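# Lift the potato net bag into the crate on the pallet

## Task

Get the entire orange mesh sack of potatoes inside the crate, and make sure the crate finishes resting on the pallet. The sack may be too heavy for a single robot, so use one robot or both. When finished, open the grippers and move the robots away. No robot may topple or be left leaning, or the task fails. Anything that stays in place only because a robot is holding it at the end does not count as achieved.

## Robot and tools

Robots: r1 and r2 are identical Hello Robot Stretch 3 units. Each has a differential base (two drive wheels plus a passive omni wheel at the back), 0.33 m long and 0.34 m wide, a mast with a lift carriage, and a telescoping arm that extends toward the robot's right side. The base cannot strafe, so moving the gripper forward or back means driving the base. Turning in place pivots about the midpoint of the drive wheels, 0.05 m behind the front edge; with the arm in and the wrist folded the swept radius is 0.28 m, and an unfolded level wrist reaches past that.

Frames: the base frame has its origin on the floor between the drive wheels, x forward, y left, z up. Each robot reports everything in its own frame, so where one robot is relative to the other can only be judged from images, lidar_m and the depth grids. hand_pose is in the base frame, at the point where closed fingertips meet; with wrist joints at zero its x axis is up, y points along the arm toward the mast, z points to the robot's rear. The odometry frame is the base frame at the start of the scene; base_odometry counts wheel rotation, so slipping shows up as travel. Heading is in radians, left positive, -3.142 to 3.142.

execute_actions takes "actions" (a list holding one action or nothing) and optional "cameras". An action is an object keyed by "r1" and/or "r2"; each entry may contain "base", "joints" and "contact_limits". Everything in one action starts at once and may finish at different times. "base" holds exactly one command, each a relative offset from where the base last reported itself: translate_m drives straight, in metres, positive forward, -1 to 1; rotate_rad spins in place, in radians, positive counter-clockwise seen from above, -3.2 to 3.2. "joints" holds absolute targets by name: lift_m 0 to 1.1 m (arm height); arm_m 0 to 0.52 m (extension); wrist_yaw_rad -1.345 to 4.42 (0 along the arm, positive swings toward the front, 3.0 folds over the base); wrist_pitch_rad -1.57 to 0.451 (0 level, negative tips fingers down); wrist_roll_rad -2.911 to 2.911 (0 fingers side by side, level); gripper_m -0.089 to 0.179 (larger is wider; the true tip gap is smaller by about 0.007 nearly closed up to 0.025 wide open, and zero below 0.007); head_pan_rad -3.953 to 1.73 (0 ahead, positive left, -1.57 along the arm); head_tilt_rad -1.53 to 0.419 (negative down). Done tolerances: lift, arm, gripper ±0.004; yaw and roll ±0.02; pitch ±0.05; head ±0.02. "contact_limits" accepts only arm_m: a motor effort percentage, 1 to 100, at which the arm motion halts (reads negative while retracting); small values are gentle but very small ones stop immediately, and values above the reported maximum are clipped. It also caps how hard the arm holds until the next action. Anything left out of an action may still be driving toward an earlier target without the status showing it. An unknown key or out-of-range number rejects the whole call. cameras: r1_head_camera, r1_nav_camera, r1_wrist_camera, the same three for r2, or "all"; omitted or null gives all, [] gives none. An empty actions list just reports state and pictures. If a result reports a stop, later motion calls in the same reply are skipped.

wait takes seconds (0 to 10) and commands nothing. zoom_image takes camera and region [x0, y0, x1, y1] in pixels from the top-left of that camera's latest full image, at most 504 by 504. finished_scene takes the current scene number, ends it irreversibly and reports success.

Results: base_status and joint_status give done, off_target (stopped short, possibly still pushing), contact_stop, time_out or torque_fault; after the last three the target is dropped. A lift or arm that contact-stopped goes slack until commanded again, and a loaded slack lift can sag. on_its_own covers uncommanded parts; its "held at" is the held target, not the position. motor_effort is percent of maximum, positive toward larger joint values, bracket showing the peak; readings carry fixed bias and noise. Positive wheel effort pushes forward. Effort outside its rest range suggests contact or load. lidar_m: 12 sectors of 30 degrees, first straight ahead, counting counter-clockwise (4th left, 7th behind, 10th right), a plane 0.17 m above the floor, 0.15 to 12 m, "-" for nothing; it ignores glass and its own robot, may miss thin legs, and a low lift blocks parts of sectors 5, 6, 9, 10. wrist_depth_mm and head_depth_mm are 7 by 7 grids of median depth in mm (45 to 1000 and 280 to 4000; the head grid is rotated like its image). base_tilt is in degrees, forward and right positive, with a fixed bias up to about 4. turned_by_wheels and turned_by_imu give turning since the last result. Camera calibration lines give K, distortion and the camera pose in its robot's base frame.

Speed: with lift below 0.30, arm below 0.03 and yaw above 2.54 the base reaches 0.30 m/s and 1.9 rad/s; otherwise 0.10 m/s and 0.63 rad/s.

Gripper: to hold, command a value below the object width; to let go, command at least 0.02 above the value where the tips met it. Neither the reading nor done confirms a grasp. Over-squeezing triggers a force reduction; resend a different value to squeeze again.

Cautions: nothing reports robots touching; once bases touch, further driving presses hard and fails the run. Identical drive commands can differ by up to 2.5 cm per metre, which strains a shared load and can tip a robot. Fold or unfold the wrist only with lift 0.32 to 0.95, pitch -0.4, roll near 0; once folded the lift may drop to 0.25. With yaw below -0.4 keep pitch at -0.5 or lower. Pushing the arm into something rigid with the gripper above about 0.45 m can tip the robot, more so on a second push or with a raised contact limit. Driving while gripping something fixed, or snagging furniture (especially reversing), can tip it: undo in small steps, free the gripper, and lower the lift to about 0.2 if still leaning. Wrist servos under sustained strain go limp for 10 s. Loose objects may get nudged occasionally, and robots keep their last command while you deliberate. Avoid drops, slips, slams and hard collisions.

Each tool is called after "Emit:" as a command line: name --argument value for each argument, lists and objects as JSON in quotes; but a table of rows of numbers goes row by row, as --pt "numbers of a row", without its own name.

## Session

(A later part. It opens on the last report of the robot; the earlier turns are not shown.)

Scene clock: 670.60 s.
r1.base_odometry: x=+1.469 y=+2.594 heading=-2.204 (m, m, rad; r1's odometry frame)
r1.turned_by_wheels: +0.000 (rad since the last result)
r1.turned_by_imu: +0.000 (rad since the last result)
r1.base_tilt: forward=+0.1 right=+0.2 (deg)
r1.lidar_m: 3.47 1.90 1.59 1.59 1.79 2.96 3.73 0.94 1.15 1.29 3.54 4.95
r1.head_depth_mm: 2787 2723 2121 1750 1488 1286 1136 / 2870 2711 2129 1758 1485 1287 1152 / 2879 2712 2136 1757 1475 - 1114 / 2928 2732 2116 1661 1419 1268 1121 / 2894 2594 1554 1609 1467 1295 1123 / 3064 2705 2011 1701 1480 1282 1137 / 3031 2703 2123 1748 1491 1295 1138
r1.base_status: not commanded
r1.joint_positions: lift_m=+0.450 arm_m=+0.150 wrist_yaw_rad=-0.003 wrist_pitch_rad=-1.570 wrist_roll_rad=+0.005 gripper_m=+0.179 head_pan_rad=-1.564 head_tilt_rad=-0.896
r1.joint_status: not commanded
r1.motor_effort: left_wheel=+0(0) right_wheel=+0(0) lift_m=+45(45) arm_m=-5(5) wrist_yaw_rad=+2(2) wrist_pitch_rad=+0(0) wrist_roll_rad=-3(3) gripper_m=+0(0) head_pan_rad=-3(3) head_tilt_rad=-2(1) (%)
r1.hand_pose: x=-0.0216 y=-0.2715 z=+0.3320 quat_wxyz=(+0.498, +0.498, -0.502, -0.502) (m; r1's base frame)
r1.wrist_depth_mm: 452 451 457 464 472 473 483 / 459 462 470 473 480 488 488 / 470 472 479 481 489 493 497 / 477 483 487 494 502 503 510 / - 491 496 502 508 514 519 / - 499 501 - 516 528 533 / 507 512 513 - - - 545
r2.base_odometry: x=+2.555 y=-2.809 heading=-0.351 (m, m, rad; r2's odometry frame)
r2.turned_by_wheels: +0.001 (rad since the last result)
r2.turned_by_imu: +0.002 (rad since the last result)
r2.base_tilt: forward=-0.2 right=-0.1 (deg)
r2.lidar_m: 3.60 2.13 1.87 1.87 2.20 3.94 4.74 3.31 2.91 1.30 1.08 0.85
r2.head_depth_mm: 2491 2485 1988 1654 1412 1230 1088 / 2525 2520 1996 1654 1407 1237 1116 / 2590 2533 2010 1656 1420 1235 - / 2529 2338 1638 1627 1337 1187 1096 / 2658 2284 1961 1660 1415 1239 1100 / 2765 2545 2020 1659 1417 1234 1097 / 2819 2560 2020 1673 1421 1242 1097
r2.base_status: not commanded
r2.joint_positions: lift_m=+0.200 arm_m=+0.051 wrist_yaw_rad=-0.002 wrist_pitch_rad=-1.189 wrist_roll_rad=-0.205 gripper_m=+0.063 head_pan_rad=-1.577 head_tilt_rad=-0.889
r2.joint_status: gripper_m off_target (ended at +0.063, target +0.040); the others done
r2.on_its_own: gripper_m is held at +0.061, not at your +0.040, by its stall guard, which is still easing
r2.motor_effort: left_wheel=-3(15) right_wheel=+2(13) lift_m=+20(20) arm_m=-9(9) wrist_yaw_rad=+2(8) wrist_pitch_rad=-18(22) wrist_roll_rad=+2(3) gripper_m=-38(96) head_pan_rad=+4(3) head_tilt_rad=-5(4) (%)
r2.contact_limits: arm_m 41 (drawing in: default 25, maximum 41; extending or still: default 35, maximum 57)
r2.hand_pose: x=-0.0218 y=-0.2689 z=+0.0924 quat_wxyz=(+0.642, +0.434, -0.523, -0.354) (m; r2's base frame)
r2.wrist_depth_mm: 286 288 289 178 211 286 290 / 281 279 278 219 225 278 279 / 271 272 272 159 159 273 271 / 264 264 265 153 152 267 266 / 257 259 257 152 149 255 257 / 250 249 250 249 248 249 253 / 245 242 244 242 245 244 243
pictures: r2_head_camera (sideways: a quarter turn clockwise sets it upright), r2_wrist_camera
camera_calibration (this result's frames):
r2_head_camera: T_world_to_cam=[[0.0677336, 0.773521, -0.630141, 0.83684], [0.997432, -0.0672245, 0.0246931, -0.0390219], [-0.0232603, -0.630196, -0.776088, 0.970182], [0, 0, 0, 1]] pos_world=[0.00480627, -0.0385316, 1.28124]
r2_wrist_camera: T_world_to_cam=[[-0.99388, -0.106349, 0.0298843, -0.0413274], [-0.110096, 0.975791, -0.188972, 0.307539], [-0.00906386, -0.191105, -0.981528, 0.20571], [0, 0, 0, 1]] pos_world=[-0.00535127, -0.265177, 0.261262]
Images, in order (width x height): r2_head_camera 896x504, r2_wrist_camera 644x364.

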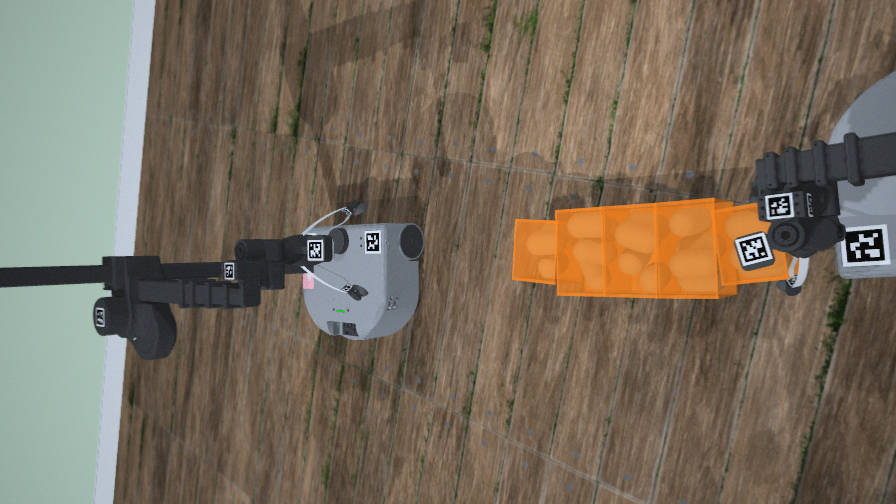

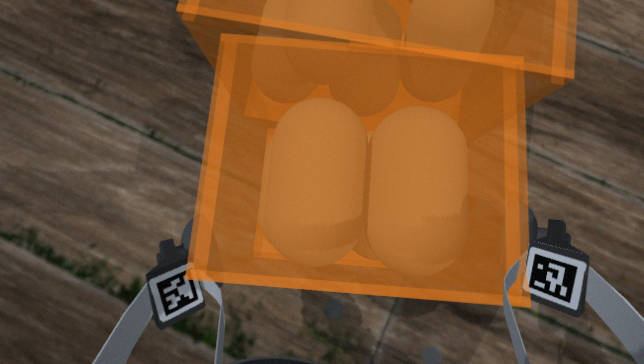

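Emit:
execute_actions --actions '[{"r2":{"joints":{"arm_m":0.13,"gripper_m":0.05}}}]' --cameras '[]'

Emit:
execute_actions --actions '[{"r2":{"joints":{"gripper_m":0.179}}}]' --cameras '[]'

Emit:
execute_actions --actions '[{"r2":{"joints":{"lift_m":0.45}}}]' --cameras '[]'

Emit:
execute_actions --actions '[{"r2":{"joints":{"arm_m":0.0,"wrist_pitch_rad":-1.57,"wrist_roll_rad":0},"base":{"rotate_rad":0.5}}}]' --cameras '[]'

Emit:
execute_actions --actions '[{"r2":{"base":{"translate_m":0.33}}}]' --cameras '[]'

Emit:
execute_actions --actions '[{"r2":{"base":{"rotate_rad":-0.5}}}]' --cameras '[]'

Emit:
execute_actions --actions '[{"r2":{"base":{"translate_m":-0.29},"joints":{"arm_m":0.38}},"r1":{"joints":{"arm_m":0.5}}}]' --cameras '["r2_wrist_camera","r2_head_camera","r1_wrist_camera"]'

Scene clock: 681.83 s.
r1.base_odometry: x=+1.469 y=+2.594 heading=-2.204 (m, m, rad; r1's odometry frame)
r1.turned_by_wheels: +0.000 (rad since the last result)
r1.turned_by_imu: +0.001 (rad since the last result)
r1.base_tilt: forward=+0.0 right=+0.1 (deg)
r1.lidar_m: 3.47 1.89 1.59 1.59 1.79 2.97 3.72 0.94 1.16 1.29 3.53 4.93
r1.head_depth_mm: 2824 2710 2149 1764 1484 1294 1143 / 2848 2696 2138 1751 1490 1291 1151 / 2874 2693 2144 1741 1474 - 1125 / 2922 2708 2116 1685 1429 1250 1129 / 2895 2619 1571 1620 1490 1287 1122 / 2998 2706 1993 1693 1491 1293 1140 / 3012 2702 2102 1743 1487 1286 1138
r1.base_status: not commanded
r1.joint_positions: lift_m=+0.450 arm_m=+0.150 wrist_yaw_rad=-0.003 wrist_pitch_rad=-1.570 wrist_roll_rad=+0.005 gripper_m=+0.179 head_pan_rad=-1.564 head_tilt_rad=-0.896
r1.joint_status: not commanded
r1.motor_effort: left_wheel=+0(0) right_wheel=+0(0) lift_m=+44(43) arm_m=-5(5) wrist_yaw_rad=+3(3) wrist_pitch_rad=+0(0) wrist_roll_rad=-3(3) gripper_m=+0(0) head_pan_rad=-2(3) head_tilt_rad=-1(1) (%)
r1.hand_pose: x=-0.0216 y=-0.2715 z=+0.3320 quat_wxyz=(+0.498, +0.498, -0.502, -0.502) (m; r1's base frame)
r1.wrist_depth_mm: 451 455 461 468 473 470 479 / 455 464 468 473 481 487 491 / 469 474 477 485 484 494 498 / 477 484 488 496 501 505 510 / - 492 497 502 503 515 527 / - 505 504 - 519 523 531 / 505 512 516 - - - 546
r2.base_odometry: x=+2.555 y=-2.809 heading=-0.351 (m, m, rad; r2's odometry frame)
r2.turned_by_wheels: +0.000 (rad since the last result)
r2.turned_by_imu: +0.002 (rad since the last result)
r2.base_tilt: forward=-0.3 right=-0.1 (deg)
r2.lidar_m: 3.61 2.13 1.87 1.87 2.19 3.95 4.73 3.30 2.92 1.30 1.08 0.85
r2.head_depth_mm: 2482 2490 2010 1660 1413 1225 1090 / 2558 2513 1997 1655 1412 1235 1109 / 2593 2525 2007 1666 1415 1266 - / 2550 2346 1643 1617 1351 1202 1115 / 2635 2268 1954 1668 1415 1236 1094 / 2767 2534 2024 1661 1425 1242 1096 / 2833 2509 2013 1668 1419 1237 1094
r2.base_status: not commanded
r2.joint_positions: lift_m=+0.201 arm_m=+0.129 wrist_yaw_rad=-0.004 wrist_pitch_rad=-1.375 wrist_roll_rad=-0.205 gripper_m=+0.056 head_pan_rad=-1.577 head_tilt_rad=-0.891
r2.joint_status: gripper_m off_target (ended at +0.056, target +0.050); the others done
r2.on_its_own: gripper_m is held at +0.054, not at your +0.050, by its stall guard, which is still easing; arm_m is at rest, and its effort (+15) is outside its rest range (-14 to +14); wrist_pitch_rad is at rest, and its effort (+37) is outside its rest range (-20 to +32)
r2.motor_effort: left_wheel=-4(7) right_wheel=+1(4) lift_m=+9(20) arm_m=+15(17) wrist_yaw_rad=+5(6) wrist_pitch_rad=+37(39) wrist_roll_rad=+3(2) gripper_m=-40(98) head_pan_rad=+3(2) head_tilt_rad=-4(5) (%)
r2.hand_pose: x=-0.0217 y=-0.3000 z=+0.0836 quat_wxyz=(+0.599, +0.491, -0.488, -0.402) (m; r2's base frame)
r2.wrist_depth_mm: 251 252 248 156 189 244 240 / 254 251 250 202 217 245 241 / 254 252 251 140 140 244 241 / 254 251 250 138 138 246 243 / 257 254 252 142 138 247 247 / 257 256 254 251 249 248 246 / 256 256 253 251 253 249 245
pictures: none
No camera images: the call's "cameras" was empty. Leave "cameras" out to get every camera's image.

Scene clock: 683.67 s.
r1.base_odometry: x=+1.469 y=+2.594 heading=-2.204 (m, m, rad; r1's odometry frame)
r1.turned_by_wheels: +0.000 (rad since the last result)
r1.turned_by_imu: +0.000 (rad since the last result)
r1.base_tilt: forward=+0.1 right=+0.2 (deg)
r1.lidar_m: 3.44 1.90 1.59 1.59 1.80 2.96 3.74 0.94 1.15 1.29 3.55 4.93
r1.head_depth_mm: 2805 2699 2135 1750 1485 1298 1141 / 2872 2760 2127 1752 1489 1292 1157 / 2869 2713 2135 1756 1487 - 1123 / 2949 2705 2117 1687 1416 1243 1119 / 2910 2618 1582 1621 1483 1286 1119 / 2984 2702 1983 1700 1481 1284 1141 / 3030 2678 2116 1743 1469 1288 1142
r1.base_status: not commanded
r1.joint_positions: lift_m=+0.450 arm_m=+0.150 wrist_yaw_rad=-0.003 wrist_pitch_rad=-1.570 wrist_roll_rad=+0.005 gripper_m=+0.179 head_pan_rad=-1.564 head_tilt_rad=-0.896
r1.joint_status: not commanded
r1.motor_effort: left_wheel=+0(0) right_wheel=+0(0) lift_m=+44(45) arm_m=-5(5) wrist_yaw_rad=+3(3) wrist_pitch_rad=+0(0) wrist_roll_rad=-3(3) gripper_m=+0(0) head_pan_rad=-3(3) head_tilt_rad=-2(2) (%)
r1.hand_pose: x=-0.0216 y=-0.2715 z=+0.3320 quat_wxyz=(+0.498, +0.498, -0.502, -0.502) (m; r1's base frame)
r1.wrist_depth_mm: 452 456 457 467 468 472 476 / 462 461 466 475 479 483 488 / 469 474 482 481 489 496 500 / 483 485 488 491 497 504 504 / - 495 498 507 509 510 522 / - 502 504 - 520 525 532 / 507 513 518 - - - 540
r2.base_odometry: x=+2.555 y=-2.809 heading=-0.351 (m, m, rad; r2's odometry frame)
r2.turned_by_wheels: +0.000 (rad since the last result)
r2.turned_by_imu: +0.001 (rad since the last result)
r2.base_tilt: forward=-0.4 right=-0.1 (deg)
r2.lidar_m: 3.60 2.13 1.87 1.87 2.19 3.96 4.75 3.32 2.91 1.30 1.08 0.85
r2.head_depth_mm: 2482 2512 1998 1655 1408 1235 1090 / 2539 2516 2004 1653 1416 1234 1117 / 2604 2510 1982 1658 1413 1265 - / 2549 2339 1660 1615 1344 1203 1119 / 2652 2276 1954 1664 1416 1236 1101 / 2785 2553 2009 1653 1424 1239 1096 / 2820 2519 2010 1670 1422 1236 1099
r2.base_status: not commanded
r2.joint_positions: lift_m=+0.201 arm_m=+0.129 wrist_yaw_rad=+0.008 wrist_pitch_rad=-1.303 wrist_roll_rad=-0.214 gripper_m=+0.179 head_pan_rad=-1.577 head_tilt_rad=-0.891
r2.joint_status: all done
r2.motor_effort: left_wheel=+0(4) right_wheel=-4(4) lift_m=+16(16) arm_m=+7(15) wrist_yaw_rad=-9(9) wrist_pitch_rad=+16(37) wrist_roll_rad=+5(5) gripper_m=+0(85) head_pan_rad=+3(3) head_tilt_rad=-4(4) (%)
r2.hand_pose: x=-0.0213 y=-0.3189 z=+0.0858 quat_wxyz=(+0.620, +0.474, -0.497, -0.379) (m; r2's base frame)
r2.wrist_depth_mm: 262 259 262 156 190 182 257 / 262 258 258 199 207 255 253 / 258 255 256 146 203 253 252 / 256 255 254 141 141 250 252 / 255 253 251 141 139 249 247 / 254 - 253 249 141 249 - / 251 249 249 247 247 245 244
pictures: none
No camera images: the call's "cameras" was empty. Leave "cameras" out to get every camera's image.

Scene clock: 686.77 s.
r1.base_odometry: x=+1.469 y=+2.594 heading=-2.204 (m, m, rad; r1's odometry frame)
r1.turned_by_wheels: +0.000 (rad since the last result)
r1.turned_by_imu: +0.000 (rad since the last result)
r1.base_tilt: forward=+0.1 right=+0.3 (deg)
r1.lidar_m: 3.45 1.89 1.60 1.59 1.79 2.96 3.73 0.94 1.15 1.29 3.55 4.94
r1.head_depth_mm: 2770 2743 2143 1749 1488 1298 1136 / 2803 2729 2157 1743 1491 1291 1146 / 2886 2694 2115 1752 1483 - 1121 / 2936 2724 2062 1686 1418 1247 1118 / 2891 1412 1704 1650 1478 1289 1116 / 2951 2408 2131 1702 1479 1286 1135 / 3039 2752 2104 1747 1477 1291 1138
r1.base_status: not commanded
r1.joint_positions: lift_m=+0.450 arm_m=+0.150 wrist_yaw_rad=-0.003 wrist_pitch_rad=-1.570 wrist_roll_rad=+0.005 gripper_m=+0.179 head_pan_rad=-1.564 head_tilt_rad=-0.896
r1.joint_status: not commanded
r1.motor_effort: left_wheel=+0(0) right_wheel=+0(0) lift_m=+43(45) arm_m=-5(5) wrist_yaw_rad=+3(2) wrist_pitch_rad=+0(0) wrist_roll_rad=-3(3) gripper_m=+0(0) head_pan_rad=-3(3) head_tilt_rad=-2(2) (%)
r1.hand_pose: x=-0.0216 y=-0.2715 z=+0.3320 quat_wxyz=(+0.498, +0.498, -0.502, -0.502) (m; r1's base frame)
r1.wrist_depth_mm: 452 453 460 464 470 472 479 / 459 462 472 477 477 486 486 / 467 472 480 484 489 498 499 / 478 479 489 493 496 503 508 / - 492 495 504 505 516 523 / - 503 505 - 518 525 532 / 505 512 519 - - - 548
r2.base_odometry: x=+2.555 y=-2.809 heading=-0.351 (m, m, rad; r2's odometry frame)
r2.turned_by_wheels: +0.000 (rad since the last result)
r2.turned_by_imu: +0.000 (rad since the last result)
r2.base_tilt: forward=-0.3 right=+0.0 (deg)
r2.lidar_m: 3.61 2.13 1.87 1.87 2.20 3.96 4.77 3.33 2.92 1.30 1.08 0.85
r2.head_depth_mm: 2490 2521 1990 1641 1414 1231 1095 / 2536 2501 1973 1652 1418 1231 1120 / 2583 2558 1999 1660 1436 - 1127 / 2527 2348 1659 1622 1347 1114 1116 / 2637 2288 1962 1663 1420 1237 1093 / 2819 2537 2006 1670 1413 1236 1098 / 2830 2514 2023 1661 1422 1245 1096
r2.base_status: not commanded
r2.joint_positions: lift_m=+0.449 arm_m=+0.130 wrist_yaw_rad=+0.004 wrist_pitch_rad=-1.255 wrist_roll_rad=-0.207 gripper_m=+0.179 head_pan_rad=-1.577 head_tilt_rad=-0.891
r2.joint_status: all done
r2.motor_effort: left_wheel=-2(1) right_wheel=+0(4) lift_m=+40(42) arm_m=+4(7) wrist_yaw_rad=-3(8) wrist_pitch_rad=+2(16) wrist_roll_rad=+3(6) gripper_m=+0(0) head_pan_rad=+3(3) head_tilt_rad=-4(4) (%)
r2.hand_pose: x=-0.0214 y=-0.3313 z=+0.3371 quat_wxyz=(+0.629, +0.457, -0.509, -0.369) (m; r2's base frame)
r2.wrist_depth_mm: 527 532 527 509 443 518 523 / 519 514 520 454 507 513 508 / 514 511 501 446 505 498 503 / 506 507 507 451 492 508 489 / 495 497 490 391 493 482 485 / 489 - 490 494 482 478 - / 477 470 474 479 476 474 466
pictures: none
No camera images: the call's "cameras" was empty. Leave "cameras" out to get every camera's image.

Scene clock: 688.97 s.
r1.base_odometry: x=+1.469 y=+2.594 heading=-2.204 (m, m, rad; r1's odometry frame)
r1.turned_by_wheels: +0.000 (rad since the last result)
r1.turned_by_imu: +0.000 (rad since the last result)
r1.base_tilt: forward=+0.3 right=+0.2 (deg)
r1.lidar_m: 3.46 1.90 1.59 1.59 1.80 2.96 3.74 0.94 1.15 1.29 3.54 4.94
r1.head_depth_mm: 2804 2723 2133 1753 1488 1297 1146 / 2842 2736 2142 1742 1484 1291 1147 / 2866 2716 2120 1739 1490 - 1123 / 2926 2734 2006 1645 1400 1244 1123 / 2934 1470 1750 1618 1480 1282 1120 / 2974 1288 2118 1708 1481 1282 1133 / 3052 2703 2107 1742 1481 1284 1134
r1.base_status: not commanded
r1.joint_positions: lift_m=+0.450 arm_m=+0.150 wrist_yaw_rad=-0.003 wrist_pitch_rad=-1.570 wrist_roll_rad=+0.005 gripper_m=+0.179 head_pan_rad=-1.564 head_tilt_rad=-0.896
r1.joint_status: not commanded
r1.motor_effort: left_wheel=+0(1) right_wheel=+0(0) lift_m=+43(45) arm_m=-5(5) wrist_yaw_rad=+3(4) wrist_pitch_rad=+0(0) wrist_roll_rad=-2(3) gripper_m=+0(0) head_pan_rad=-3(3) head_tilt_rad=-2(2) (%)
r1.hand_pose: x=-0.0216 y=-0.2715 z=+0.3320 quat_wxyz=(+0.498, +0.498, -0.502, -0.502) (m; r1's base frame)
r1.wrist_depth_mm: 452 455 459 466 471 469 479 / 462 463 469 475 477 484 488 / 468 472 479 483 488 495 494 / 478 477 483 491 498 506 507 / - 489 498 503 507 515 522 / - 506 500 - 519 527 531 / 506 512 516 - - - 541
r2.base_odometry: x=+2.555 y=-2.809 heading=+0.149 (m, m, rad; r2's odometry frame)
r2.turned_by_wheels: +0.500 (rad since the last result)
r2.turned_by_imu: +0.508 (rad since the last result)
r2.base_tilt: forward=-0.4 right=-0.1 (deg)
r2.lidar_m: 2.16 1.87 1.87 2.16 3.81 4.72 3.35 2.92 1.30 1.11 0.85 3.80
r2.head_depth_mm: 2708 2389 1689 1555 1404 1230 1090 / 2931 2492 2000 1618 1346 1201 1100 / 3112 2519 1994 1645 1408 1217 - / 3277 2505 1992 1661 1423 1239 1118 / 3392 2533 2013 1639 1417 1236 1097 / 3458 2530 1811 1528 1414 1230 1093 / 3496 2546 1680 1391 1358 1243 1103
r2.base_status: done
r2.joint_positions: lift_m=+0.449 arm_m=+0.003 wrist_yaw_rad=+0.003 wrist_pitch_rad=-1.556 wrist_roll_rad=-0.006 gripper_m=+0.179 head_pan_rad=-1.577 head_tilt_rad=-0.891
r2.joint_status: all done
joint sent to its limit — the command would take r2.arm_m past its lower limit and r2.wrist_pitch_rad past its lower limit, so those joints were sent only as far as their limits.
r2.motor_effort: left_wheel=-3(10) right_wheel=+1(4) lift_m=+40(40) arm_m=-3(3) wrist_yaw_rad=-3(4) wrist_pitch_rad=-1(2) wrist_roll_rad=+3(3) gripper_m=-1(1) head_pan_rad=+3(3) head_tilt_rad=-4(4) (%)
r2.hand_pose: x=-0.0217 y=-0.1276 z=+0.3316 quat_wxyz=(+0.506, +0.499, -0.501, -0.494) (m; r2's base frame)
r2.wrist_depth_mm: 467 458 450 449 393 345 429 / 491 474 470 458 457 450 452 / 494 486 481 473 465 464 461 / 511 502 509 - - - 480 / 541 524 513 - - - 485 / 557 - 535 - - - - / 571 566 560 - - - 516
pictures: none
No camera images: the call's "cameras" was empty. Leave "cameras" out to get every camera's image.

Scene clock: 693.27 s.
r1.base_odometry: x=+1.469 y=+2.594 heading=-2.204 (m, m, rad; r1's odometry frame)
r1.turned_by_wheels: +0.000 (rad since the last result)
r1.turned_by_imu: +0.000 (rad since the last result)
r1.base_tilt: forward=-0.1 right=+0.3 (deg)
r1.lidar_m: 3.47 1.89 1.59 1.59 1.79 2.97 3.72 0.94 1.16 1.50 3.54 4.95
r1.head_depth_mm: 2790 2723 2135 1755 1491 1288 1140 / 2823 2713 2118 1751 1486 1293 1150 / 2850 2442 1827 1758 1493 - 1128 / 1462 1726 1855 1764 1412 1244 1127 / 2917 2759 2107 1743 1484 1283 1123 / 3014 2710 2113 1760 1480 1285 1140 / 3056 2650 2133 1732 1488 1290 1132
r1.base_status: not commanded
r1.joint_positions: lift_m=+0.450 arm_m=+0.150 wrist_yaw_rad=-0.003 wrist_pitch_rad=-1.570 wrist_roll_rad=+0.005 gripper_m=+0.179 head_pan_rad=-1.564 head_tilt_rad=-0.896
r1.joint_status: not commanded
r1.motor_effort: left_wheel=+0(0) right_wheel=+0(0) lift_m=+44(44) arm_m=-5(5) wrist_yaw_rad=+3(3) wrist_pitch_rad=+0(0) wrist_roll_rad=-3(2) gripper_m=+0(0) head_pan_rad=-3(2) head_tilt_rad=-1(1) (%)
r1.hand_pose: x=-0.0216 y=-0.2715 z=+0.3320 quat_wxyz=(+0.498, +0.498, -0.502, -0.502) (m; r1's base frame)
r1.wrist_depth_mm: 454 454 455 467 470 477 482 / 460 467 472 470 480 488 490 / 467 472 475 483 487 495 500 / 475 481 487 494 501 501 509 / - 487 496 501 506 515 518 / - 501 508 - 516 523 528 / 508 510 516 - - - 545
r2.base_odometry: x=+2.881 y=-2.760 heading=+0.149 (m, m, rad; r2's odometry frame)
r2.turned_by_wheels: +0.000 (rad since the last result)
r2.turned_by_imu: +0.003 (rad since the last result)
r2.base_tilt: forward=-0.3 right=-0.2 (deg)
r2.lidar_m: 1.89 1.64 1.63 1.90 3.33 5.01 3.63 1.53 1.51 0.71 0.73 3.27
r2.head_depth_mm: 2946 2517 1976 1644 1414 1214 1093 / 3073 2519 1986 1652 1415 1237 1101 / 3222 2500 1976 1656 1421 1239 - / 3434 2516 1693 1547 1421 1241 1110 / 3443 2524 1688 1466 1359 1239 1099 / 3448 2551 1680 1502 1284 1235 1094 / 3429 2551 1884 1404 1334 1238 1096
r2.base_status: done
r2.joint_positions: lift_m=+0.449 arm_m=+0.003 wrist_yaw_rad=+0.003 wrist_pitch_rad=-1.556 wrist_roll_rad=-0.006 gripper_m=+0.179 head_pan_rad=-1.577 head_tilt_rad=-0.891
r2.joint_status: not commanded
r2.motor_effort: left_wheel=-4(3) right_wheel=+1(5) lift_m=+40(40) arm_m=-3(3) wrist_yaw_rad=-4(3) wrist_pitch_rad=-2(1) wrist_roll_rad=+3(3) gripper_m=+0(0) head_pan_rad=+3(3) head_tilt_rad=-4(4) (%)
r2.hand_pose: x=-0.0217 y=-0.1276 z=+0.3316 quat_wxyz=(+0.506, +0.499, -0.501, -0.494) (m; r2's base frame)
r2.wrist_depth_mm: 463 462 451 443 446 439 433 / 478 476 466 461 451 455 439 / 503 496 484 471 471 459 460 / 526 512 497 - - - 470 / 540 523 512 - - - 481 / 551 - 537 - - - - / 585 563 559 - - - 518
pictures: none
No camera images: the call's "cameras" was empty. Leave "cameras" out to get every camera's image.

Scene clock: 695.03 s.
r1.base_odometry: x=+1.469 y=+2.594 heading=-2.204 (m, m, rad; r1's odometry frame)
r1.turned_by_wheels: +0.000 (rad since the last result)
r1.turned_by_imu: +0.000 (rad since the last result)
r1.base_tilt: forward=+0.2 right=+0.2 (deg)
r1.lidar_m: 3.46 1.89 1.59 1.59 1.79 2.96 3.73 0.94 1.16 1.50 3.54 4.94
r1.head_depth_mm: 2788 2733 2156 1741 1494 1300 1148 / 2822 2705 2122 1754 1479 1283 1146 / 2799 1491 2005 1739 1484 - 1123 / 2779 2497 1859 1754 1411 1250 1125 / 2928 2725 2137 1767 1485 1290 1116 / 2990 2690 2101 1738 1490 1287 1137 / 3028 2673 2117 1750 1481 1284 1142
r1.base_status: not commanded
r1.joint_positions: lift_m=+0.450 arm_m=+0.150 wrist_yaw_rad=-0.003 wrist_pitch_rad=-1.570 wrist_roll_rad=+0.005 gripper_m=+0.179 head_pan_rad=-1.564 head_tilt_rad=-0.896
r1.joint_status: not commanded
r1.motor_effort: left_wheel=+1(0) right_wheel=+0(0) lift_m=+44(45) arm_m=-5(6) wrist_yaw_rad=+3(2) wrist_pitch_rad=+0(0) wrist_roll_rad=-3(3) gripper_m=+0(0) head_pan_rad=-2(3) head_tilt_rad=-2(2) (%)
r1.hand_pose: x=-0.0216 y=-0.2715 z=+0.3320 quat_wxyz=(+0.498, +0.498, -0.502, -0.502) (m; r1's base frame)
r1.wrist_depth_mm: 452 457 461 468 467 476 479 / 461 464 468 475 479 480 492 / 471 469 476 485 486 498 500 / 480 481 486 493 497 506 509 / - 491 495 504 508 511 519 / - 501 507 - 524 525 536 / 506 514 514 - - - 544
r2.base_odometry: x=+2.881 y=-2.760 heading=-0.351 (m, m, rad; r2's odometry frame)
r2.turned_by_wheels: -0.500 (rad since the last result)
r2.turned_by_imu: -0.507 (rad since the last result)
r2.base_tilt: forward=-0.4 right=-0.1 (deg)
r2.lidar_m: 3.14 1.86 1.63 1.63 1.92 3.50 4.98 3.59 1.51 1.52 0.71 0.75
r2.head_depth_mm: 2696 2540 1987 1660 1410 1235 1092 / 2741 2415 1881 1652 1349 1209 1104 / 1453 2271 1800 1673 1415 1243 - / 2850 2526 1944 1657 1418 1241 1115 / 2958 2532 2010 1664 1411 1239 1097 / 2964 2538 2001 1664 1417 1241 1100 / 2999 2533 2008 1493 1347 1221 1099
r2.base_status: done
r2.joint_positions: lift_m=+0.449 arm_m=+0.003 wrist_yaw_rad=+0.003 wrist_pitch_rad=-1.556 wrist_roll_rad=-0.006 gripper_m=+0.179 head_pan_rad=-1.577 head_tilt_rad=-0.891
r2.joint_status: not commanded
r2.motor_effort: left_wheel=+0(8) right_wheel=-1(4) lift_m=+39(40) arm_m=-3(3) wrist_yaw_rad=-3(3) wrist_pitch_rad=-1(1) wrist_roll_rad=+3(3) gripper_m=-1(0) head_pan_rad=+3(2) head_tilt_rad=-4(4) (%)
r2.hand_pose: x=-0.0217 y=-0.1276 z=+0.3316 quat_wxyz=(+0.506, +0.499, -0.501, -0.494) (m; r2's base frame)
r2.wrist_depth_mm: 454 460 452 441 441 441 431 / 478 473 467 459 455 445 445 / 491 490 487 473 475 458 460 / 512 510 497 - - - 468 / 536 525 518 - - - 483 / 556 - 533 - - - - / 567 559 559 - - - 529
pictures: none
No camera images: the call's "cameras" was empty. Leave "cameras" out to get every camera's image.

Scene clock: 699.10 s.
r1.base_odometry: x=+1.469 y=+2.594 heading=-2.204 (m, m, rad; r1's odometry frame)
r1.turned_by_wheels: +0.000 (rad since the last result)
r1.turned_by_imu: +0.000 (rad since the last result)
r1.base_tilt: forward=+0.3 right=+0.4 (deg)
r1.lidar_m: 3.46 1.90 1.59 1.59 1.79 2.95 3.71 0.94 1.15 1.45 3.52 4.96
r1.head_depth_mm: 2816 2718 2131 1745 1492 1299 1146 / 2849 2718 2125 1755 1489 1286 1151 / 2865 2687 2141 1788 1498 1295 1129 / 2928 2712 2046 1821 1397 1248 1139 / 2837 1742 1706 1703 1453 1286 1141 / 2946 2511 2127 1727 1496 1290 1144 / 3041 2694 2119 1746 1486 1289 1139
r1.base_status: not commanded
r1.joint_positions: lift_m=+0.450 arm_m=+0.500 wrist_yaw_rad=-0.002 wrist_pitch_rad=-1.569 wrist_roll_rad=+0.004 gripper_m=+0.179 head_pan_rad=-1.564 head_tilt_rad=-0.896
r1.joint_status: all done
r1.motor_effort: left_wheel=-1(0) right_wheel=+0(0) lift_m=+44(44) arm_m=+5(6) wrist_yaw_rad=+2(3) wrist_pitch_rad=+0(0) wrist_roll_rad=-2(3) gripper_m=+0(0) head_pan_rad=-3(3) head_tilt_rad=-1(1) (%)
r1.hand_pose: x=-0.0216 y=-0.6210 z=+0.3320 quat_wxyz=(+0.499, +0.498, -0.502, -0.501) (m; r1's base frame)
r1.wrist_depth_mm: 454 451 460 409 468 478 476 / 460 461 467 383 475 482 488 / 467 474 476 391 486 493 496 / 478 484 487 436 496 505 511 / - 494 496 402 505 514 521 / - 501 505 509 520 524 530 / 509 511 520 527 530 - 541
r2.base_odometry: x=+2.609 y=-2.660 heading=-0.351 (m, m, rad; r2's odometry frame)
r2.turned_by_wheels: +0.000 (rad since the last result)
r2.turned_by_imu: -0.001 (rad since the last result)
r2.base_tilt: forward=-0.3 right=+0.0 (deg)
r2.lidar_m: 3.32 1.95 1.72 1.72 2.02 3.64 4.69 3.49 3.07 1.46 1.08 0.93
r2.head_depth_mm: 2622 2503 1969 1650 1402 1231 1094 / 2679 2514 1979 1660 1419 1238 1117 / 2741 2496 1996 1691 1401 1232 1126 / 2682 2430 1754 1705 1325 1219 1119 / 2710 2368 1850 1656 1413 1239 1100 / 2901 2534 2002 1667 1423 1239 1099 / 2987 2552 2000 1672 1420 1237 1096
r2.base_status: done
r2.joint_positions: lift_m=+0.449 arm_m=+0.380 wrist_yaw_rad=+0.002 wrist_pitch_rad=-1.556 wrist_roll_rad=-0.005 gripper_m=+0.179 head_pan_rad=-1.577 head_tilt_rad=-0.891
r2.joint_status: all done
r2.motor_effort: left_wheel=+1(7) right_wheel=+0(4) lift_m=+40(39) arm_m=+4(4) wrist_yaw_rad=-2(3) wrist_pitch_rad=-1(1) wrist_roll_rad=+2(3) gripper_m=+0(1) head_pan_rad=+3(4) head_tilt_rad=-4(4) (%)
r2.hand_pose: x=-0.0217 y=-0.5043 z=+0.3316 quat_wxyz=(+0.505, +0.498, -0.502, -0.495) (m; r2's base frame)
r2.wrist_depth_mm: 461 459 452 375 445 430 433 / 476 470 467 381 451 450 441 / 495 486 479 417 471 470 462 / 506 511 500 385 484 475 473 / 525 522 516 509 497 487 484 / 541 - 534 528 514 507 - / 574 570 550 539 524 534 522
pictures: r1_wrist_camera, r2_head_camera (sideways: a quarter turn clockwise sets it upright), r2_wrist_camera
camera_calibration (this result's frames):
r1_wrist_camera: T_world_to_cam=[[-0.989281, -0.135875, 0.0534835, -0.139463], [-0.126266, 0.979962, 0.154049, 0.596439], [-0.0733431, 0.145644, -0.986615, 0.577803], [0, 0, 0, 1]] pos_world=[-0.0202804, -0.687591, 0.485647]
r2_head_camera: T_world_to_cam=[[0.0675988, 0.774325, -0.629167, 0.835572], [0.997444, -0.0670757, 0.0246161, -0.0389217], [-0.023141, -0.629223, -0.77688, 0.971211], [0, 0, 0, 1]] pos_world=[0.00481337, -0.0385059, 1.28119]
r2_wrist_camera: T_world_to_cam=[[-0.996117, 0.0869469, -0.0137983, 0.0384986], [0.0832337, 0.981205, 0.174095, 0.468957], [0.0286759, 0.172271, -0.984632, 0.580637], [0, 0, 0, 1]] pos_world=[-0.0173342, -0.563517, 0.490602]
Images, in order (width x height): r1_wrist_camera 644x364, r2_head_camera 896x504, r2_wrist_camera 644x364.

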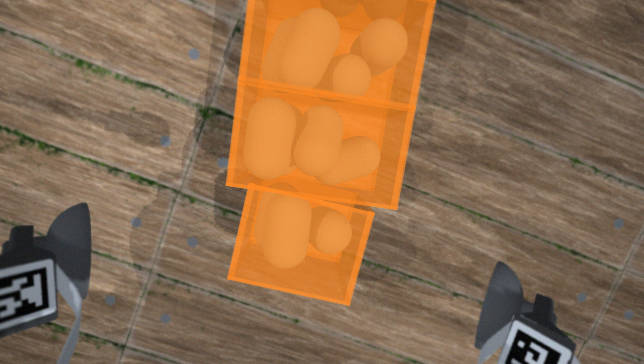

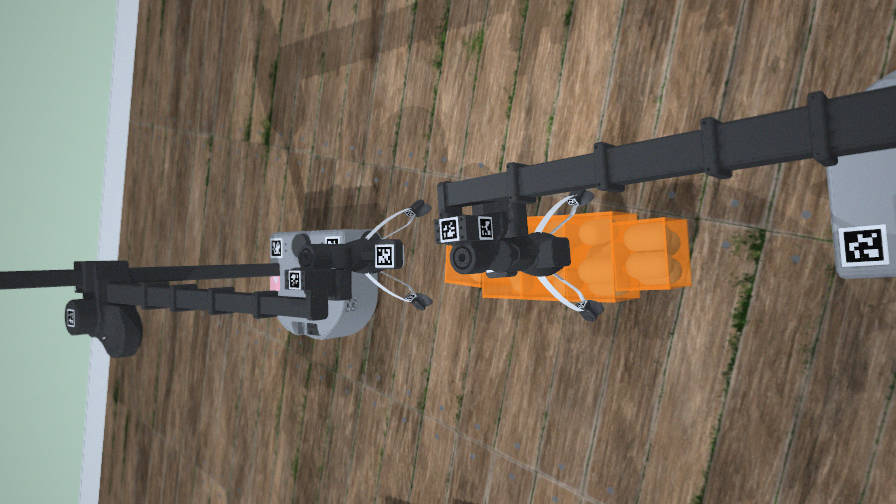

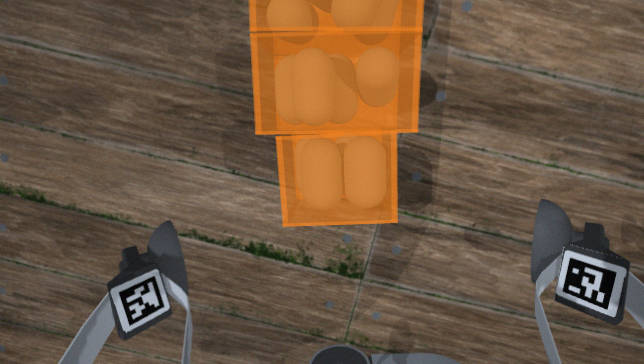

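Emit:
execute_actions --actions '[{"r1":{"joints":{"arm_m":0.435,"wrist_roll_rad":0.2}}}]' --cameras '[]'

Emit:
execute_actions --actions '[{"r1":{"joints":{"lift_m":0.21}},"r2":{"joints":{"lift_m":0.22}}}]' --cameras '["r1_wrist_camera","r2_wrist_camera"]'

Emit:
execute_actions --actions '[{"r1":{"joints":{"gripper_m":0.06}},"r2":{"joints":{"gripper_m":0.06}}}]' --cameras '[]'

Emit:
execute_actions --actions '[{"r1":{"joints":{"gripper_m":0.05,"lift_m":0.7}},"r2":{"joints":{"gripper_m":0.05,"lift_m":0.7}}}]' --cameras '["r1_wrist_camera","r2_wrist_camera","r2_head_camera"]'

Scene clock: 707.97 s.
r1.base_odometry: x=+1.469 y=+2.594 heading=-2.204 (m, m, rad; r1's odometry frame)
r1.turned_by_wheels: +0.000 (rad since the last result)
r1.turned_by_imu: +0.000 (rad since the last result)
r1.base_tilt: forward=+0.0 right=+0.2 (deg)
r1.lidar_m: 3.46 1.89 1.59 1.59 1.79 2.96 3.73 0.94 1.16 1.45 3.54 4.93
r1.head_depth_mm: 2807 2730 2138 1760 1484 1295 1144 / 2806 2710 2115 1747 1487 1284 1152 / 2872 2726 2137 1782 1524 1277 1123 / 2876 2690 2068 1781 1394 1255 1140 / 2809 1732 1713 1724 1479 1292 1139 / 2931 2489 2118 1744 1486 1287 1137 / 3020 2693 2108 1740 1473 1294 1137
r1.base_status: not commanded
r1.joint_positions: lift_m=+0.450 arm_m=+0.435 wrist_yaw_rad=-0.002 wrist_pitch_rad=-1.569 wrist_roll_rad=+0.196 gripper_m=+0.179 head_pan_rad=-1.564 head_tilt_rad=-0.896
r1.joint_status: all done
r1.motor_effort: left_wheel=+1(1) right_wheel=+0(0) lift_m=+44(44) arm_m=-5(5) wrist_yaw_rad=+2(2) wrist_pitch_rad=+0(0) wrist_roll_rad=+2(2) gripper_m=+0(0) head_pan_rad=-2(2) head_tilt_rad=-2(2) (%)
r1.hand_pose: x=-0.0216 y=-0.5567 z=+0.3320 quat_wxyz=(+0.449, +0.448, -0.547, -0.547) (m; r1's base frame)
r1.wrist_depth_mm: 449 454 457 399 473 474 480 / 460 466 462 417 476 486 486 / 470 473 476 441 487 491 496 / 478 480 484 392 495 502 505 / - 492 497 502 506 511 517 / - 503 505 514 515 518 526 / 506 519 514 525 525 - 541
r2.base_odometry: x=+2.609 y=-2.660 heading=-0.351 (m, m, rad; r2's odometry frame)
r2.turned_by_wheels: +0.000 (rad since the last result)
r2.turned_by_imu: +0.001 (rad since the last result)
r2.base_tilt: forward=-0.3 right=-0.1 (deg)
r2.lidar_m: 3.29 1.95 1.72 1.72 2.02 3.65 4.70 3.47 3.08 1.46 1.08 0.93
r2.head_depth_mm: 2615 2503 1991 1659 1408 1228 1093 / 2642 2510 1983 1645 1416 1246 1118 / 2740 2528 1989 1707 1409 1230 1129 / 2685 2440 1682 1706 1322 1210 1114 / 2755 2356 1823 1661 1417 1238 1089 / 2925 2508 2008 1669 1412 1232 1099 / 2958 2530 1996 1663 1424 1235 1100
r2.base_status: not commanded
r2.joint_positions: lift_m=+0.449 arm_m=+0.380 wrist_yaw_rad=+0.002 wrist_pitch_rad=-1.556 wrist_roll_rad=-0.005 gripper_m=+0.179 head_pan_rad=-1.577 head_tilt_rad=-0.891
r2.joint_status: not commanded
r2.motor_effort: left_wheel=+1(1) right_wheel=-1(0) lift_m=+39(40) arm_m=+4(4) wrist_yaw_rad=-2(1) wrist_pitch_rad=-1(1) wrist_roll_rad=+2(2) gripper_m=+0(0) head_pan_rad=+3(2) head_tilt_rad=-4(4) (%)
r2.hand_pose: x=-0.0217 y=-0.5043 z=+0.3316 quat_wxyz=(+0.505, +0.498, -0.502, -0.495) (m; r2's base frame)
r2.wrist_depth_mm: 461 459 456 381 439 439 431 / 480 481 460 376 453 453 442 / 489 494 482 424 471 463 457 / 513 503 499 393 475 475 469 / 532 530 512 514 499 495 483 / 555 - 536 524 513 515 - / 571 562 556 546 544 527 517
pictures: none
No camera images: the call's "cameras" was empty. Leave "cameras" out to get every camera's image.

Scene clock: 710.97 s.
r1.base_odometry: x=+1.469 y=+2.594 heading=-2.204 (m, m, rad; r1's odometry frame)
r1.turned_by_wheels: +0.000 (rad since the last result)
r1.turned_by_imu: +0.000 (rad since the last result)
r1.base_tilt: forward=+0.1 right=+0.3 (deg)
r1.lidar_m: 3.48 1.89 1.59 1.59 1.79 2.96 3.73 0.94 1.16 1.45 3.53 4.95
r1.head_depth_mm: 2796 2720 2127 1757 1490 1302 1148 / 2836 2724 2138 1751 1488 1295 1142 / 2849 2724 2127 1750 1491 1291 1144 / 2908 2732 2126 1631 1456 1259 1145 / 2880 2509 1738 1704 1480 1284 1140 / 3026 2706 2124 1750 1479 1284 1146 / 3020 2692 2101 1749 1471 1283 1141
r1.base_status: not commanded
r1.joint_positions: lift_m=+0.210 arm_m=+0.435 wrist_yaw_rad=-0.002 wrist_pitch_rad=-1.569 wrist_roll_rad=+0.196 gripper_m=+0.179 head_pan_rad=-1.564 head_tilt_rad=-0.896
r1.joint_status: all done
r1.motor_effort: left_wheel=+1(0) right_wheel=+0(0) lift_m=+23(35) arm_m=-5(5) wrist_yaw_rad=+2(2) wrist_pitch_rad=-1(0) wrist_roll_rad=+2(2) gripper_m=+0(0) head_pan_rad=-3(3) head_tilt_rad=-2(1) (%)
r1.hand_pose: x=-0.0216 y=-0.5567 z=+0.0928 quat_wxyz=(+0.449, +0.448, -0.547, -0.547) (m; r1's base frame)
r1.wrist_depth_mm: 226 122 130 126 179 236 238 / 230 129 138 149 188 242 244 / 235 237 238 242 245 248 249 / 240 242 136 155 247 252 254 / - 246 134 151 155 256 259 / - 252 140 151 259 261 264 / 255 257 259 262 266 - 272
r2.base_odometry: x=+2.609 y=-2.660 heading=-0.351 (m, m, rad; r2's odometry frame)
r2.turned_by_wheels: +0.000 (rad since the last result)
r2.turned_by_imu: +0.001 (rad since the last result)
r2.base_tilt: forward=-0.5 right=+0.0 (deg)
r2.lidar_m: 3.34 1.96 1.72 1.72 2.02 3.62 4.71 3.50 3.07 1.47 1.08 0.93
r2.head_depth_mm: 2592 2464 2001 1650 1406 1240 1090 / 2673 2510 1987 1653 1412 1232 1115 / 2715 2507 1992 1650 1435 1229 - / 2728 2345 1778 1462 1366 1215 1110 / 2839 2296 1841 1670 1413 1230 1097 / 2941 2530 1996 1660 1420 1232 1097 / 2994 2531 2006 1665 1419 1240 1101
r2.base_status: not commanded
r2.joint_positions: lift_m=+0.221 arm_m=+0.380 wrist_yaw_rad=+0.002 wrist_pitch_rad=-1.556 wrist_roll_rad=-0.005 gripper_m=+0.179 head_pan_rad=-1.577 head_tilt_rad=-0.891
r2.joint_status: all done
r2.motor_effort: left_wheel=+1(1) right_wheel=-1(1) lift_m=+16(32) arm_m=+4(4) wrist_yaw_rad=-2(1) wrist_pitch_rad=-1(1) wrist_roll_rad=+2(2) gripper_m=+0(1) head_pan_rad=+2(3) head_tilt_rad=-4(4) (%)
r2.hand_pose: x=-0.0217 y=-0.5043 z=+0.1027 quat_wxyz=(+0.505, +0.498, -0.502, -0.495) (m; r2's base frame)
r2.wrist_depth_mm: 249 247 155 154 161 233 231 / 257 255 195 157 200 240 239 / 266 265 258 216 250 248 247 / 278 271 270 166 160 254 253 / 288 279 276 160 157 265 260 / 299 - 287 165 161 276 - / 308 306 300 296 291 288 281
pictures: r1_wrist_camera, r2_wrist_camera
camera_calibration (this result's frames):
r1_wrist_camera: T_world_to_cam=[[-0.997078, 0.0547624, 0.0532549, -0.0119772], [0.0623796, 0.986118, 0.153886, 0.577846], [-0.0440884, 0.156759, -0.986652, 0.339265], [0, 0, 0, 1]] pos_world=[-0.0330304, -0.622351, 0.246452]
r2_wrist_camera: T_world_to_cam=[[-0.996117, 0.086947, -0.0137983, 0.0353409], [0.0832338, 0.981205, 0.174095, 0.5088], [0.028676, 0.172271, -0.984632, 0.355301], [0, 0, 0, 1]] pos_world=[-0.0173342, -0.563518, 0.261749]
Images, in order (width x height): r1_wrist_camera 644x364, r2_wrist_camera 644x364.

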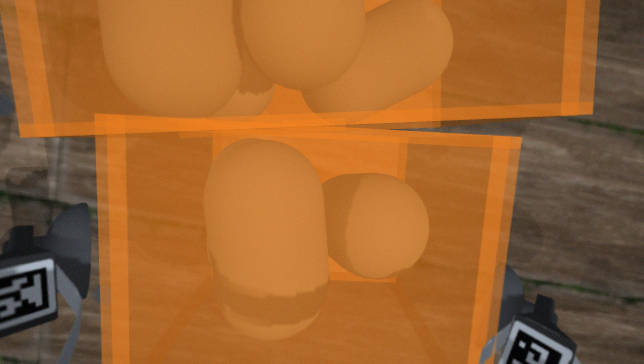

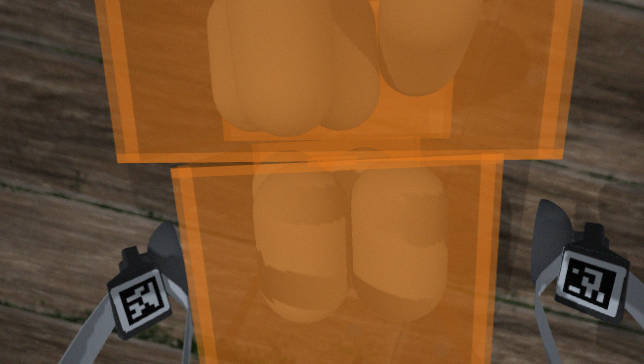

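Scene clock: 712.80 s.
r1.base_odometry: x=+1.469 y=+2.594 heading=-2.205 (m, m, rad; r1's odometry frame)
r1.turned_by_wheels: +0.000 (rad since the last result)
r1.turned_by_imu: -0.001 (rad since the last result)
r1.base_tilt: forward=+0.4 right=+0.2 (deg)
r1.lidar_m: 3.47 1.90 1.59 1.59 1.79 2.96 3.73 0.94 1.15 1.45 3.50 4.93
r1.head_depth_mm: 2804 2723 2132 1749 1477 1289 1144 / 2843 2718 2132 1759 1478 1285 1136 / 2893 2697 2133 1753 1477 1296 1141 / 2927 2744 2125 1664 1463 1253 1143 / 2907 2514 1743 1696 1477 1285 1141 / 2998 2716 2129 1737 1486 1287 1141 / 3011 2710 2135 1744 1479 1292 1143
r1.base_status: not commanded
r1.joint_positions: lift_m=+0.210 arm_m=+0.435 wrist_yaw_rad=+0.003 wrist_pitch_rad=-1.580 wrist_roll_rad=+0.196 gripper_m=+0.062 head_pan_rad=-1.564 head_tilt_rad=-0.896
r1.joint_status: all done
r1.motor_effort: left_wheel=-6(6) right_wheel=+11(11) lift_m=+22(21) arm_m=-5(5) wrist_yaw_rad=-4(4) wrist_pitch_rad=+3(3) wrist_roll_rad=+1(2) gripper_m=-49(100) head_pan_rad=-3(3) head_tilt_rad=-1(1) (%)
r1.hand_pose: x=-0.0217 y=-0.5538 z=+0.0931 quat_wxyz=(+0.447, +0.451, -0.543, -0.549) (m; r1's base frame)
r1.wrist_depth_mm: 228 123 132 129 179 238 241 / 232 131 142 180 191 243 245 / 237 238 238 243 245 246 250 / 242 243 136 158 249 254 256 / 246 249 137 153 159 259 262 / - 255 141 159 263 263 267 / 257 259 262 265 267 - 275
r2.base_odometry: x=+2.609 y=-2.660 heading=-0.351 (m, m, rad; r2's odometry frame)
r2.turned_by_wheels: +0.000 (rad since the last result)
r2.turned_by_imu: +0.001 (rad since the last result)
r2.base_tilt: forward=-0.2 right=-0.1 (deg)
r2.lidar_m: 3.32 1.96 1.72 1.72 2.02 3.67 4.72 3.48 3.07 1.46 1.08 0.93
r2.head_depth_mm: 2637 2482 1987 1644 1412 1228 1094 / 2668 2514 1993 1657 1411 1228 1113 / 2730 2512 2003 1653 1444 1233 - / 2714 2335 1771 1458 1367 1218 1111 / 2811 2275 1849 1663 1418 1238 1094 / 2896 2553 2010 1670 1420 1232 1101 / 3006 2536 1986 1660 1415 1244 1097
r2.base_status: not commanded
r2.joint_positions: lift_m=+0.220 arm_m=+0.380 wrist_yaw_rad=+0.001 wrist_pitch_rad=-1.555 wrist_roll_rad=-0.005 gripper_m=+0.062 head_pan_rad=-1.577 head_tilt_rad=-0.891
r2.joint_status: all done
r2.motor_effort: left_wheel=+5(7) right_wheel=-5(8) lift_m=+21(21) arm_m=+4(4) wrist_yaw_rad=-1(2) wrist_pitch_rad=-2(1) wrist_roll_rad=+2(2) gripper_m=-37(98) head_pan_rad=+2(3) head_tilt_rad=-4(4) (%)
r2.hand_pose: x=-0.0217 y=-0.5046 z=+0.1024 quat_wxyz=(+0.505, +0.498, -0.502, -0.495) (m; r2's base frame)
r2.wrist_depth_mm: 250 246 188 149 162 231 230 / 257 254 194 153 196 240 237 / 266 262 257 216 251 248 244 / 274 272 266 164 157 256 251 / 287 280 273 157 155 265 263 / 296 288 286 162 159 274 267 / 307 305 294 293 289 283 282
pictures: none
No camera images: the call's "cameras" was empty. Leave "cameras" out to get every camera's image.

Scene clock: 720.90 s.
r1.base_odometry: x=+1.469 y=+2.594 heading=-2.204 (m, m, rad; r1's odometry frame)
r1.turned_by_wheels: +0.000 (rad since the last result)
r1.turned_by_imu: +0.017 (rad since the last result)
r1.base_tilt: forward=+0.2 right=+0.5 (deg)
r1.lidar_m: 3.36 1.87 1.59 1.59 1.81 3.02 3.74 0.94 1.17 1.45 3.55 4.94
r1.head_depth_mm: 2842 2751 2144 1759 1489 1315 - / 2828 2718 2110 1803 - - 1131 / 2845 2699 2300 1703 1470 1288 1142 / 2930 2542 - 1690 1483 1235 1136 / 1450 1054 1795 1748 1491 1275 1094 / 3013 2715 2124 1749 1477 1285 1122 / 3034 2701 2121 1751 1475 1290 1136
r1.base_status: not commanded
r1.joint_positions: lift_m=+0.700 arm_m=+0.435 wrist_yaw_rad=+0.000 wrist_pitch_rad=-1.566 wrist_roll_rad=+0.199 gripper_m=+0.080 head_pan_rad=-1.564 head_tilt_rad=-0.896
r1.joint_status: gripper_m off_target (ended at +0.080, target +0.050); the others done
r1.on_its_own: gripper_m is held at +0.080, not at your +0.050, by its stall guard, which is not easing now
r1.motor_effort: left_wheel=-1(21) right_wheel=+0(18) lift_m=+41(64) arm_m=-1(8) wrist_yaw_rad=-1(7) wrist_pitch_rad=-1(51) wrist_roll_rad=+0(6) gripper_m=+0(100) head_pan_rad=-3(3) head_tilt_rad=-2(2) (%)
r1.hand_pose: x=-0.0217 y=-0.5573 z=+0.5821 quat_wxyz=(+0.449, +0.447, -0.548, -0.546) (m; r1's base frame)
r1.wrist_depth_mm: 688 699 701 715 725 722 728 / 705 704 716 722 731 734 738 / 715 719 723 725 744 749 763 / 723 735 744 703 752 761 774 / 745 742 719 752 775 781 794 / 760 766 720 780 782 796 808 / 767 774 736 787 - 811 823
r2.base_odometry: x=+2.609 y=-2.660 heading=-0.351 (m, m, rad; r2's odometry frame)
r2.turned_by_wheels: +0.000 (rad since the last result)
r2.turned_by_imu: +0.001 (rad since the last result)
r2.base_tilt: forward=-0.3 right=+0.0 (deg)
r2.lidar_m: 3.31 1.96 1.72 1.72 2.02 3.67 4.72 3.50 3.08 1.46 1.08 0.93
r2.head_depth_mm: 2607 2502 1990 1646 1412 1252 - / 2678 2518 2010 1681 - 1206 1116 / 2719 2527 2189 1581 1414 1231 1126 / 2716 940 - 1509 1419 1231 1115 / 1224 2355 1862 1651 1417 1236 1099 / 2908 2533 2035 1661 1415 1239 1097 / 2970 2537 2012 1668 1424 1240 1096
r2.base_status: not commanded
r2.joint_positions: lift_m=+0.699 arm_m=+0.380 wrist_yaw_rad=+0.001 wrist_pitch_rad=-1.555 wrist_roll_rad=+0.000 gripper_m=+0.077 head_pan_rad=-1.577 head_tilt_rad=-0.891
r2.joint_status: gripper_m off_target (ended at +0.077, target +0.050); the others done
r2.on_its_own: gripper_m is held at +0.077, not at your +0.050, by its stall guard, which is not easing now
r2.motor_effort: left_wheel=-1(13) right_wheel=-1(9) lift_m=+40(55) arm_m=+0(4) wrist_yaw_rad=-2(1) wrist_pitch_rad=-1(20) wrist_roll_rad=+1(2) gripper_m=+0(87) head_pan_rad=+3(3) head_tilt_rad=-4(4) (%)
r2.hand_pose: x=-0.0216 y=-0.5049 z=+0.5815 quat_wxyz=(+0.504, +0.496, -0.503, -0.496) (m; r2's base frame)
r2.wrist_depth_mm: 708 681 672 647 644 651 637 / 714 717 703 695 687 679 660 / 730 720 722 707 711 707 688 / 766 744 742 748 732 713 695 / 781 787 766 769 739 723 749 / 817 826 798 761 759 768 736 / 846 833 824 799 - 792 753
pictures: r1_wrist_camera, r2_head_camera (sideways: a quarter turn clockwise sets it upright), r2_wrist_camera
camera_calibration (this result's frames):
r1_wrist_camera: T_world_to_cam=[[-0.997043, 0.0555774, 0.0530767, -0.0375], [0.0630209, 0.986552, 0.150811, 0.505143], [-0.0439812, 0.15371, -0.987137, 0.82063], [0, 0, 0, 1]] pos_world=[-0.0331314, -0.622405, 0.735884]
r2_head_camera: T_world_to_cam=[[0.0675771, 0.774329, -0.629165, 0.835568], [0.997446, -0.0670479, 0.0246159, -0.0389214], [-0.0231233, -0.629221, -0.776882, 0.971214], [0, 0, 0, 1]] pos_world=[0.00481445, -0.0385058, 1.28119]
r2_wrist_camera: T_world_to_cam=[[-0.995653, 0.0920901, -0.0139547, 0.0447134], [0.0883025, 0.980935, 0.173117, 0.426608], [0.029631, 0.171132, -0.984802, 0.826416], [0, 0, 0, 1]] pos_world=[-0.017639, -0.564019, 0.740627]
Images, in order (width x height): r1_wrist_camera 644x364, r2_head_camera 896x504, r2_wrist_camera 644x364.

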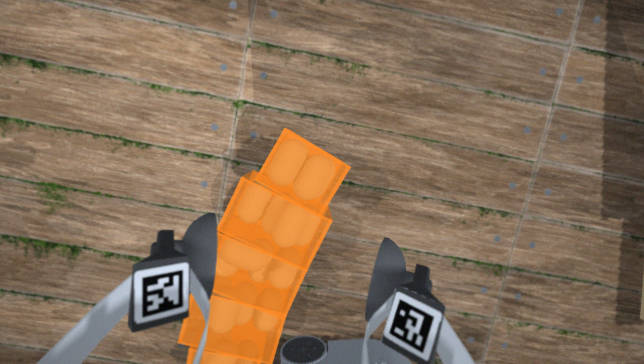

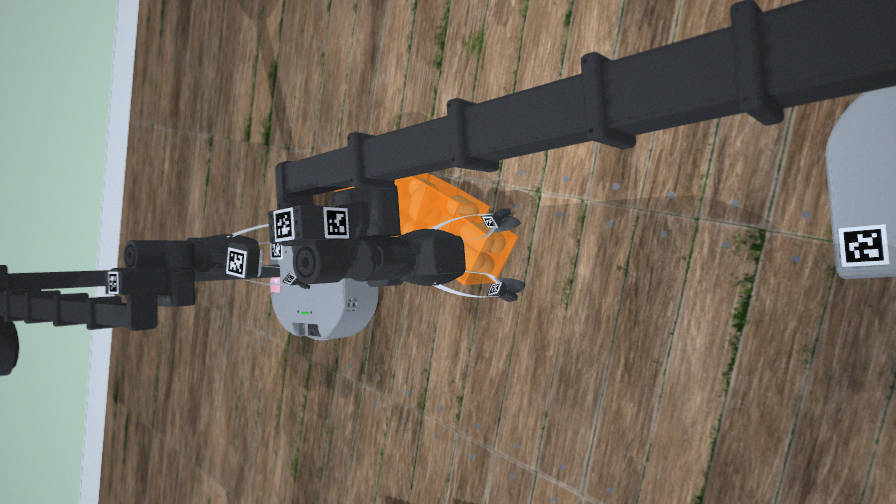

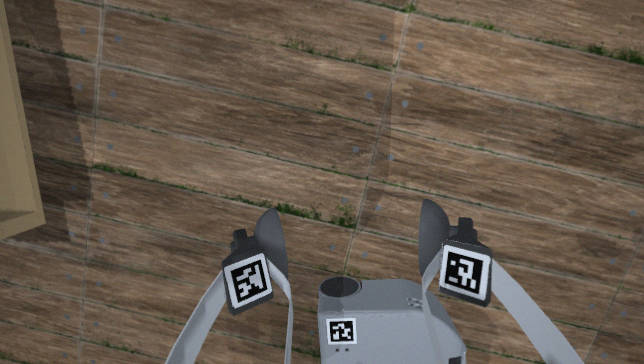

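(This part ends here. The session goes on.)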